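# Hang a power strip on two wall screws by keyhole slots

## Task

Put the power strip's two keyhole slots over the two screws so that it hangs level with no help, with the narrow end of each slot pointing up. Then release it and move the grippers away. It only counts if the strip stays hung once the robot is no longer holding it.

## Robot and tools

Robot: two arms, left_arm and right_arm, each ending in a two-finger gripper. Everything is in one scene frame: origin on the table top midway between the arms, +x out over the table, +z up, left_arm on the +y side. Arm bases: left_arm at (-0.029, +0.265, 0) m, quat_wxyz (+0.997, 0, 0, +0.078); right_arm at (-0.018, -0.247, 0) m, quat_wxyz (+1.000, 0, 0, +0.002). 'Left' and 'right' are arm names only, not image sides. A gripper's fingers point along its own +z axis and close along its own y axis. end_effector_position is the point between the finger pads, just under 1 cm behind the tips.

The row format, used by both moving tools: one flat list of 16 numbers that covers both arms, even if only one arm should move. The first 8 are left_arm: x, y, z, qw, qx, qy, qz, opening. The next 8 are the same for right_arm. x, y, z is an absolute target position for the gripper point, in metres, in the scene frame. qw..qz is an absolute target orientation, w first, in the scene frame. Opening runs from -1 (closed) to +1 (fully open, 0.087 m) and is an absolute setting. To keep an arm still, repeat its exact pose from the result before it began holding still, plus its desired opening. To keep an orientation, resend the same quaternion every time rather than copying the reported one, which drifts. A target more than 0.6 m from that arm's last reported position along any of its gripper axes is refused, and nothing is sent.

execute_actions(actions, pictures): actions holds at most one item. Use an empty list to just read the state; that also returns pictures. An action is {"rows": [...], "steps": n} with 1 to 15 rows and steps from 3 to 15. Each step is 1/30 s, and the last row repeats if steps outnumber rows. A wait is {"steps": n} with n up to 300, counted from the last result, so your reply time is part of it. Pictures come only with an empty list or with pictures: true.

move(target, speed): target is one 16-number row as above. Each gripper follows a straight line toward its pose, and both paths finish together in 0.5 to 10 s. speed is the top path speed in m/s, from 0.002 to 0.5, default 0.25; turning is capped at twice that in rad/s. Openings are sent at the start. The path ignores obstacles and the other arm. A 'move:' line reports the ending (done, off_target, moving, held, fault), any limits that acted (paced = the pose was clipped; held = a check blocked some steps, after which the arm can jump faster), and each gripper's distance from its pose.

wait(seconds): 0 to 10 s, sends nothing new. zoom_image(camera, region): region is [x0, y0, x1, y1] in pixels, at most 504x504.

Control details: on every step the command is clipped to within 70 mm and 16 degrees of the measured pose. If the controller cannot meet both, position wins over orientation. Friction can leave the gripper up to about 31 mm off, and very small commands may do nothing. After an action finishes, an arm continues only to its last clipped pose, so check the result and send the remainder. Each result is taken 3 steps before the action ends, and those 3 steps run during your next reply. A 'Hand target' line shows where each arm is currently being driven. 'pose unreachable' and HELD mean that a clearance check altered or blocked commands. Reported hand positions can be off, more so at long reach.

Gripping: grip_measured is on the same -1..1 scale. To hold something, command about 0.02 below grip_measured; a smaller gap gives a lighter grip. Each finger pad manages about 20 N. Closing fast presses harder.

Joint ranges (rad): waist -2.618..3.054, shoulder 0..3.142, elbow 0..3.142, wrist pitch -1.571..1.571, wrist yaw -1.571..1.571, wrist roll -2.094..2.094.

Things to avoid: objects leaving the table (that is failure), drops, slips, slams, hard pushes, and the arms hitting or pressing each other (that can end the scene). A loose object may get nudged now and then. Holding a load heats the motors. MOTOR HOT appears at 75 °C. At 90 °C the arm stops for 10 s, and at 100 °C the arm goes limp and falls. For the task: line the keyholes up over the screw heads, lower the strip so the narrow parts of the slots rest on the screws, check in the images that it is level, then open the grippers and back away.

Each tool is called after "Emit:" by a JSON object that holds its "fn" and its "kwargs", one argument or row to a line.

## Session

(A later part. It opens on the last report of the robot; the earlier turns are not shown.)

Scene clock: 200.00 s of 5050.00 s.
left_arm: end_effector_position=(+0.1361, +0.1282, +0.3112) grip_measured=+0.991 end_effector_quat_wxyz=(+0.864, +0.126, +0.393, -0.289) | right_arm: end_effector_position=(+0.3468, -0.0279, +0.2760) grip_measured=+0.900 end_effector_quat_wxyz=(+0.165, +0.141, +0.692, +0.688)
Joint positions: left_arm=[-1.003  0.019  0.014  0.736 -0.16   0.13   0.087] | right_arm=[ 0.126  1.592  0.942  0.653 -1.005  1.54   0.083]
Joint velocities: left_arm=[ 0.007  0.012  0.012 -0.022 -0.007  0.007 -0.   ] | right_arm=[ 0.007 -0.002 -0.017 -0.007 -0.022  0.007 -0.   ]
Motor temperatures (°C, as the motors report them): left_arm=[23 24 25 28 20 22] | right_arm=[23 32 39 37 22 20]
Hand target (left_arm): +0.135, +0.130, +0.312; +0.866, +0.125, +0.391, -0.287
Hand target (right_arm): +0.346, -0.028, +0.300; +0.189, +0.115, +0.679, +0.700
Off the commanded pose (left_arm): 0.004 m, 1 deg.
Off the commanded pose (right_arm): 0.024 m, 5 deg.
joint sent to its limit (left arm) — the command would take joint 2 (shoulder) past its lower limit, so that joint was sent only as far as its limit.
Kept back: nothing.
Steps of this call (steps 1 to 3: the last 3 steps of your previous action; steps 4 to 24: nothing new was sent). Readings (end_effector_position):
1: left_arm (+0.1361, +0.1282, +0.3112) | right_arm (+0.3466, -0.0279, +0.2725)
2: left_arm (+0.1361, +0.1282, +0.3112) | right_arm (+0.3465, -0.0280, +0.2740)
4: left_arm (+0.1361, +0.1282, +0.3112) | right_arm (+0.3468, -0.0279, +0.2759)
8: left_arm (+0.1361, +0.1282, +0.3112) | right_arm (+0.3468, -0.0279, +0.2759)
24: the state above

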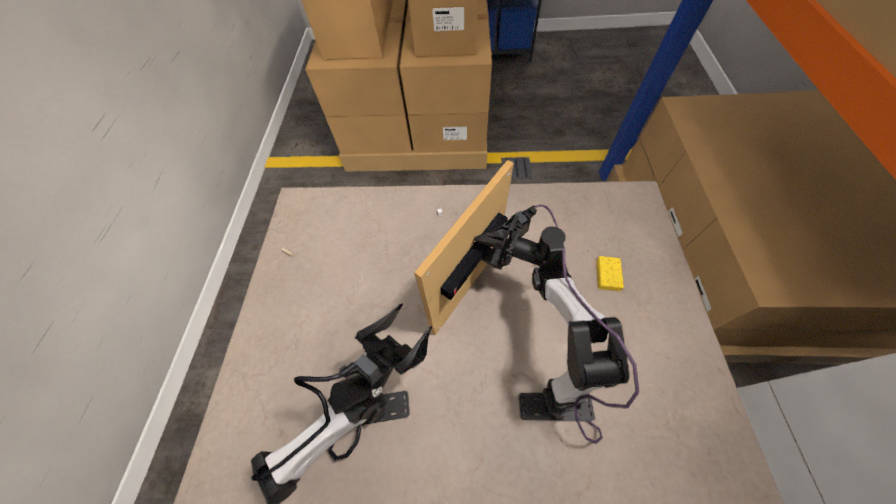

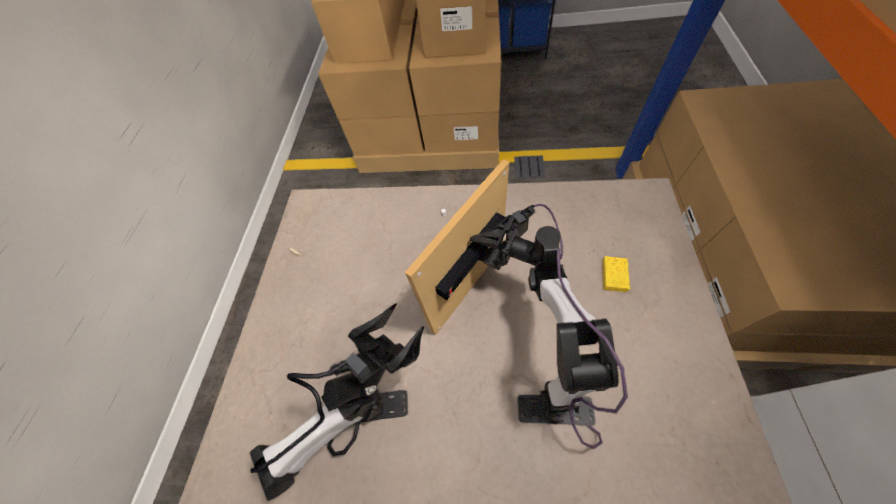

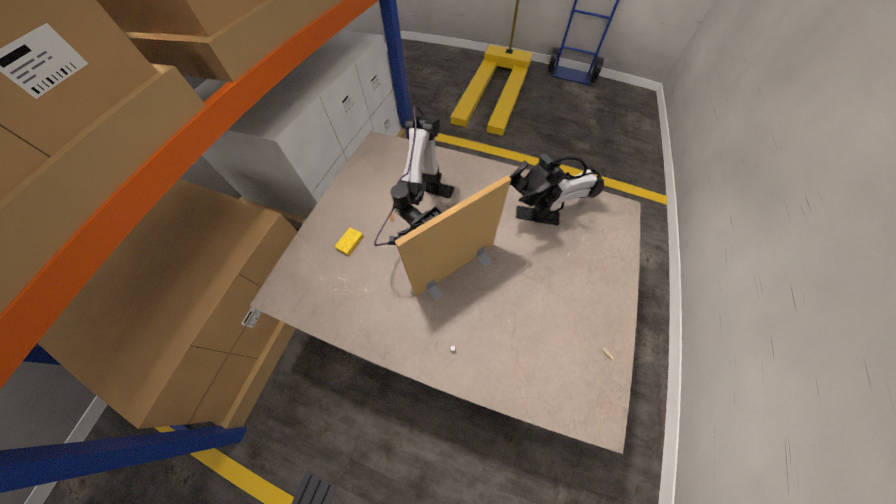

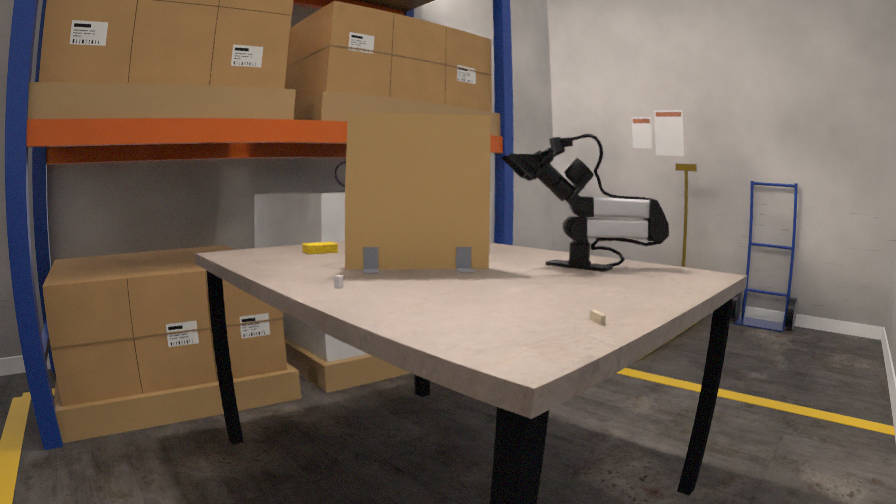

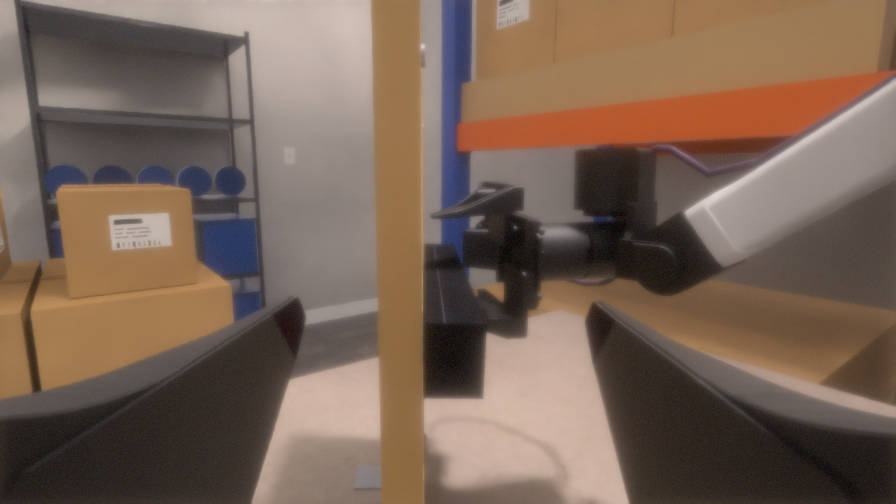

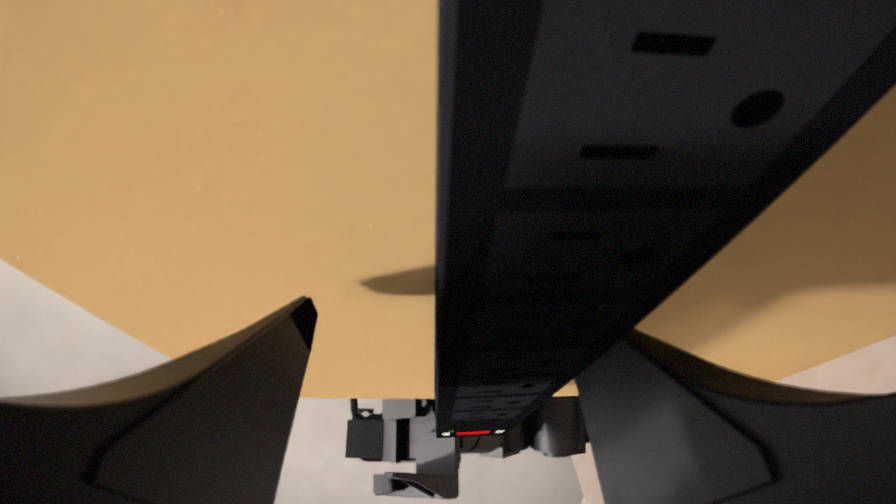

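Both ends dropped ~15 mm. Lower hand off, retract.

Emit:
{"fn": "move", "kwargs": {
  "target": [0.134,0.131,0.312,0.862,0.13,0.396,-0.288,1,0.345,-0.031,0.25,0.153,0.153,0.69,0.69,1],
  "speed": 0.05
}}

Emit:
{"fn": "move", "kwargs": {
  "target": [0.11,0.16,0.312,0.862,0.13,0.396,-0.288,1,0.30,-0.13,0.255,0.153,0.153,0.69,0.69,1],
  "speed": 0.1
}}

Emit:
{"fn": "finished_scene", "kwargs": {
  "scene": 1
}}

Scene clock: 201.03 s of 5050.00 s.
left_arm: end_effector_position=(+0.1365, +0.1278, +0.3104) grip_measured=+0.991 end_effector_quat_wxyz=(+0.863, +0.127, +0.394, -0.288) | right_arm: end_effector_position=(+0.3449, -0.0281, +0.2555) grip_measured=+0.981 end_effector_quat_wxyz=(+0.155, +0.151, +0.692, +0.688)
Joint positions: left_arm=[-1.003  0.019  0.014  0.732 -0.16   0.13   0.087] | right_arm=[ 0.126  1.621  0.885  0.727 -1.006  1.557  0.087]
Joint velocities: left_arm=[-0.012 -0.012  0.007  0.007 -0.022  0.007 -0.   ] | right_arm=[-0.022  0.012  0.002  0.081  0.007 -0.066  0.   ]
Motor temperatures (°C, as the motors report them): left_arm=[23 24 25 28 20 22] | right_arm=[23 32 39 37 22 20]
Hand target (left_arm): +0.135, +0.130, +0.312; +0.866, +0.125, +0.391, -0.287
Hand target (right_arm): +0.345, -0.031, +0.250; +0.153, +0.153, +0.691, +0.690
Off the commanded pose (left_arm): 0.004 m, 0 deg.
Off the commanded pose (right_arm): 0.006 m, 0 deg.
joint sent to its limit (left arm) — the command would take joint 2 (shoulder) past its lower limit, so that joint was sent only as far as its limit.
Kept back: nothing.
move: done

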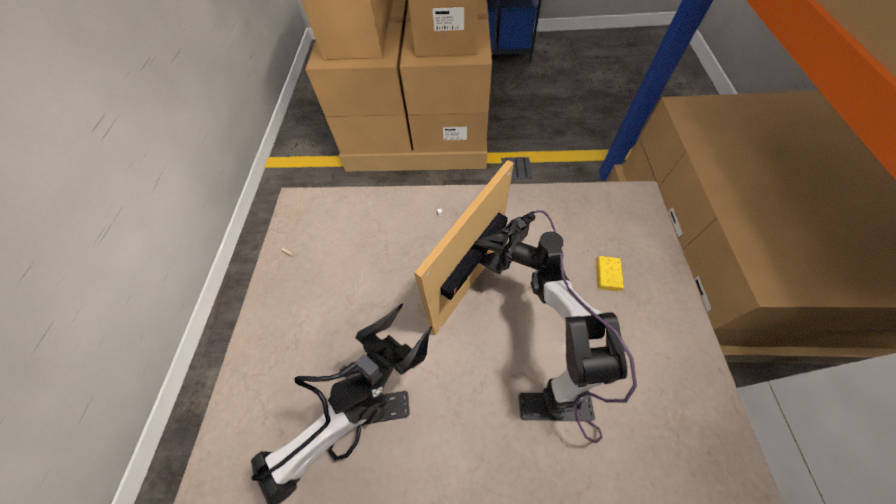

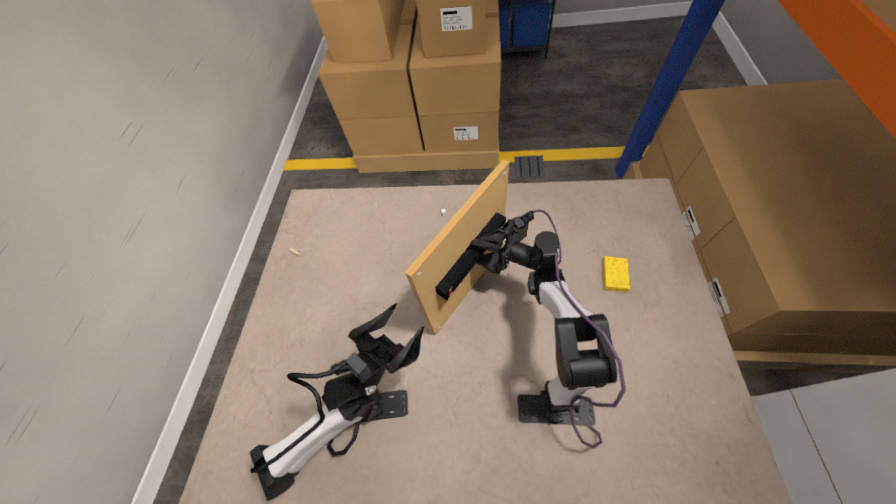

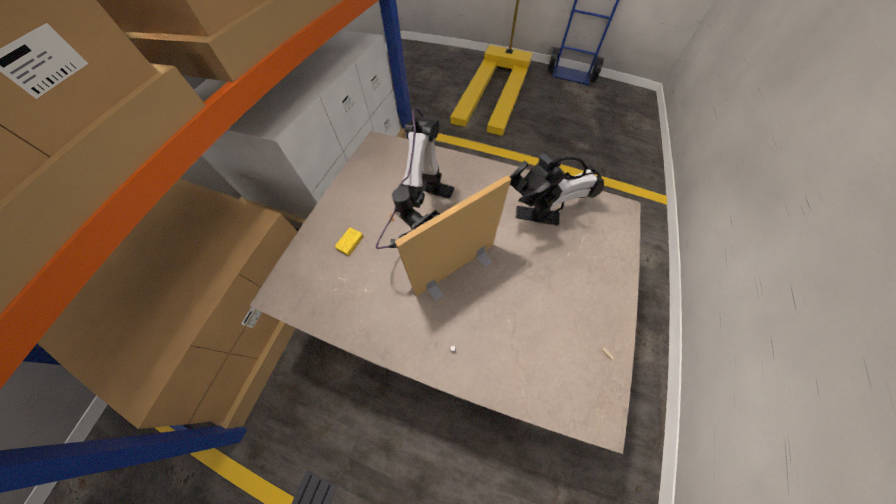

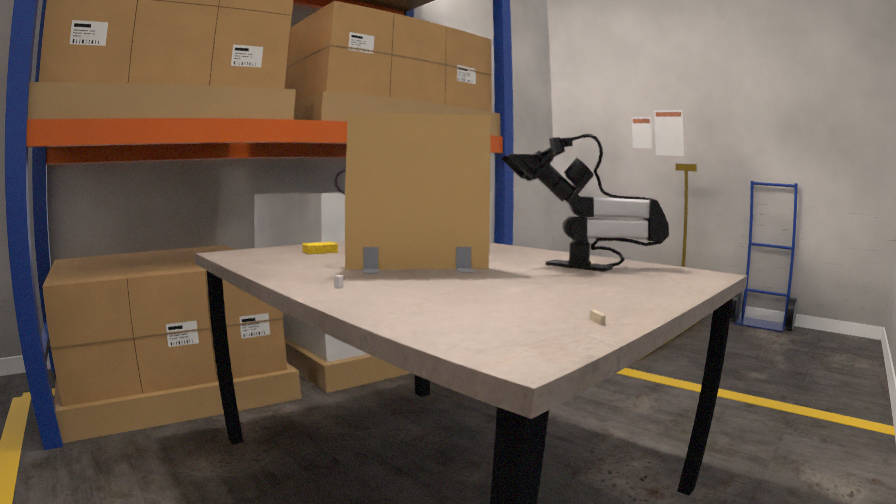

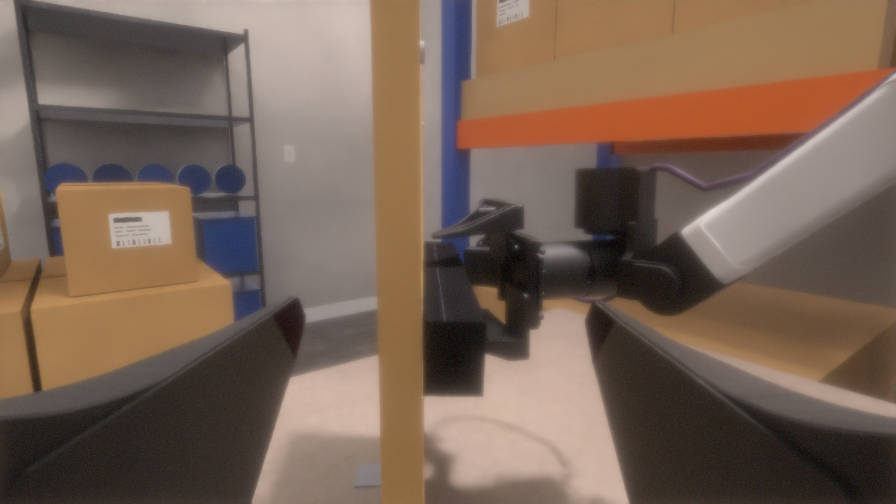

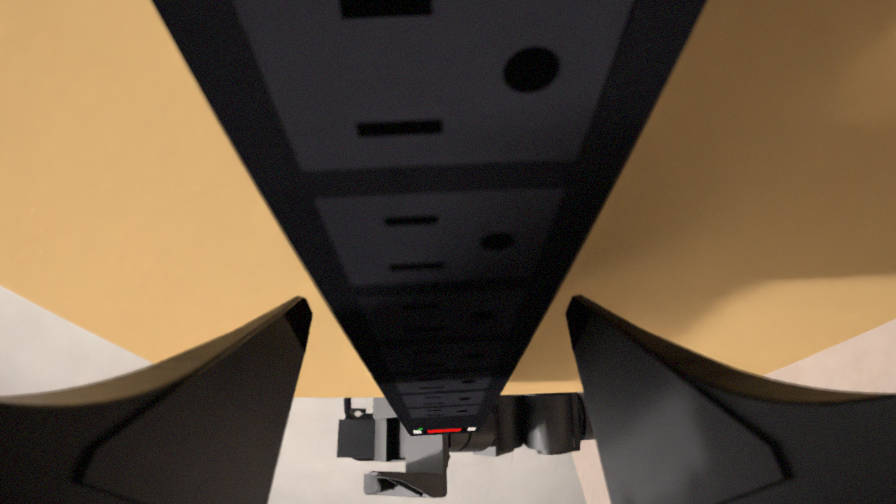

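Scene clock: 202.67 s of 5050.00 s.
left_arm: end_effector_position=(+0.1323, +0.1352, +0.3193) grip_measured=+0.991 end_effector_quat_wxyz=(+0.874, +0.104, +0.384, -0.278) | right_arm: end_effector_position=(+0.3073, -0.1293, +0.2549) grip_measured=+0.981 end_effector_quat_wxyz=(+0.155, +0.153, +0.691, +0.689)
Joint positions: left_arm=[-1.108  0.019  0.014  0.793 -0.274  0.221  0.087] | right_arm=[-0.204  1.489  0.752  0.728 -1.333  1.557  0.087]
Joint velocities: left_arm=[-0.168  0.017  0.012 -0.007 -0.168  0.11   0.   ] | right_arm=[-0.002 -0.002 -0.017 -0.022 -0.007 -0.007  0.   ]
Motor temperatures (°C, as the motors report them): left_arm=[23 24 25 28 20 22] | right_arm=[23 32 39 36 22 20]
Hand target (left_arm): +0.130, +0.143, +0.326; +0.882, +0.089, +0.373, -0.273
Hand target (right_arm): +0.301, -0.131, +0.255; +0.153, +0.153, +0.691, +0.689
Off the commanded pose (left_arm): 0.034 m, 4 deg.
Off the commanded pose (right_arm): 0.007 m, 0 deg.
joint sent to its limit (left arm) — the command would take joint 2 (shoulder) past its lower limit, so that joint was sent only as far as its limit.
Kept back: nothing.
move: off_target (left_arm)

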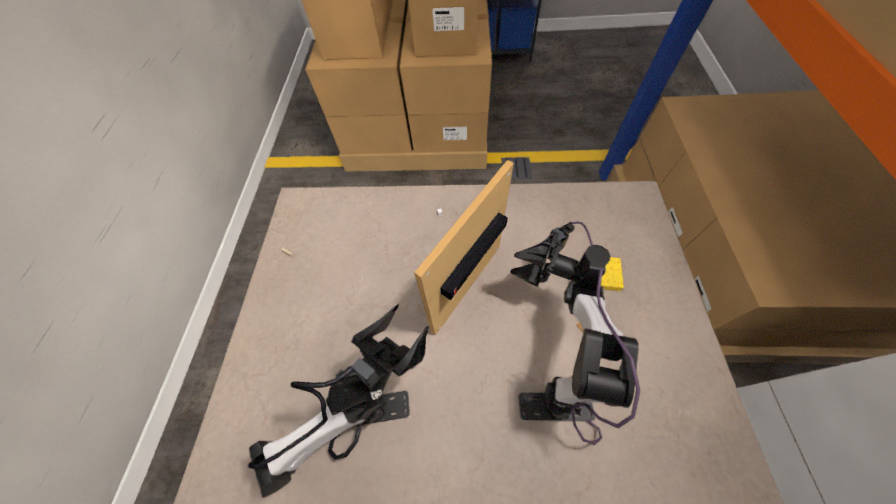

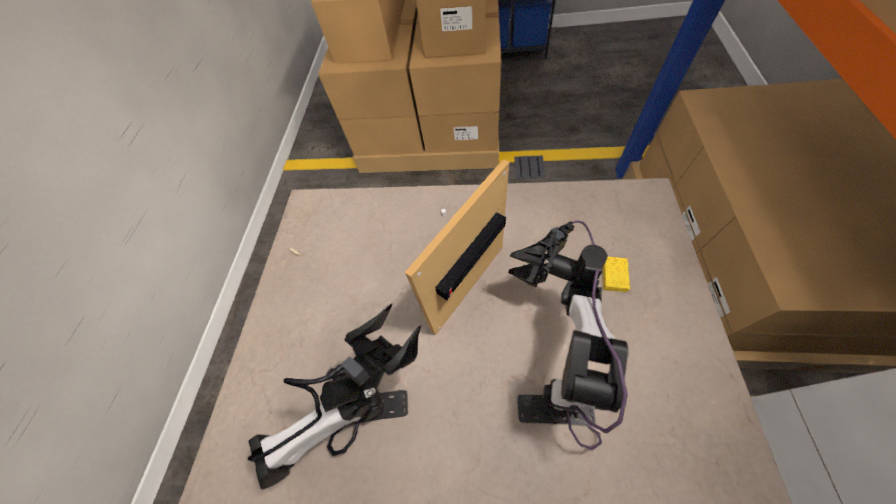

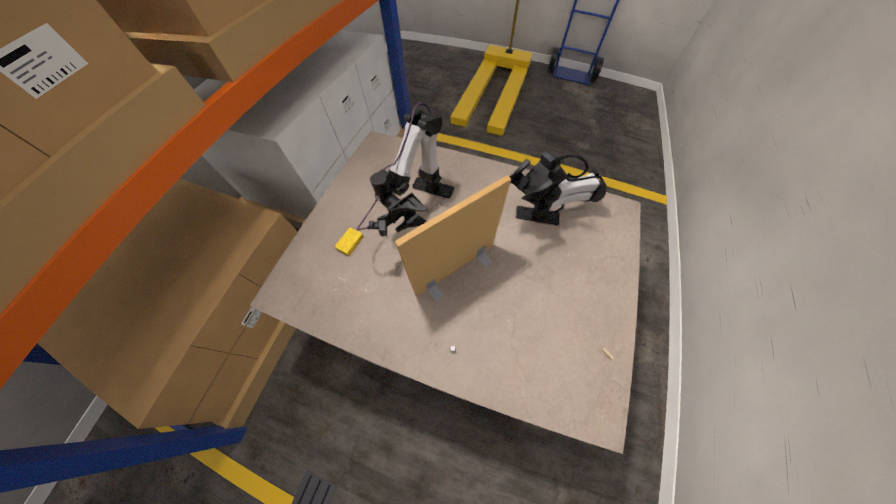

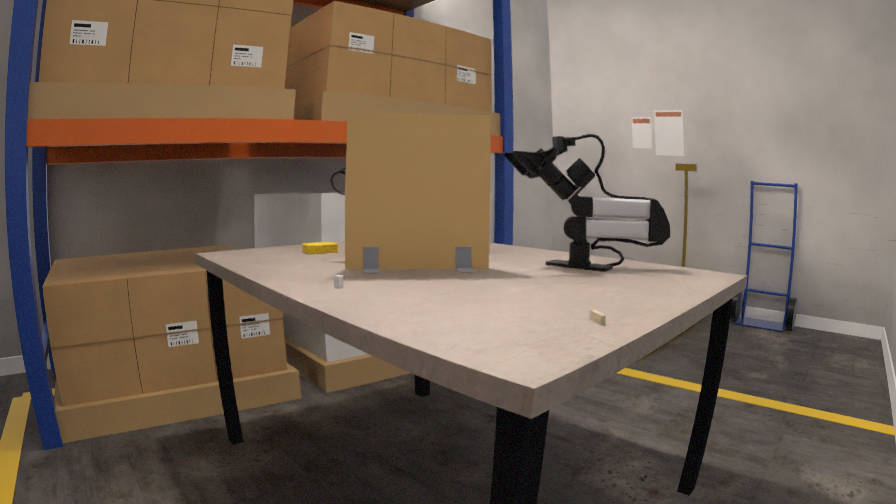

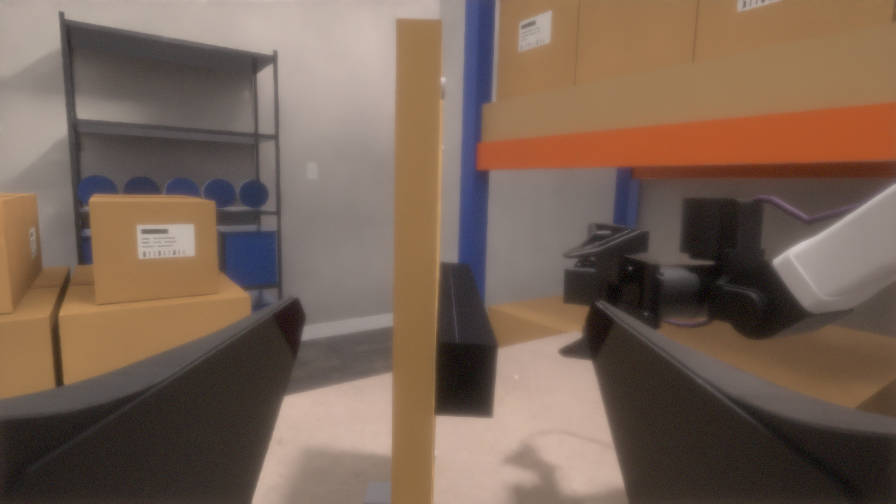

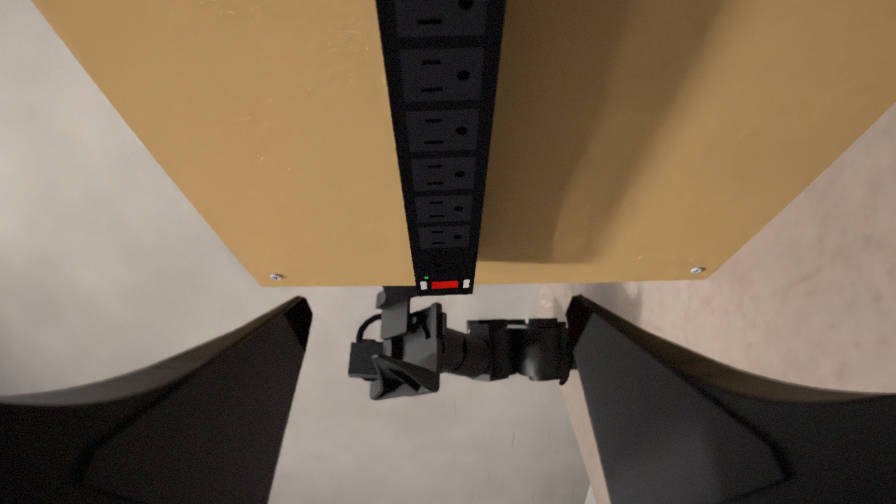

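The scene is finished: the task was done.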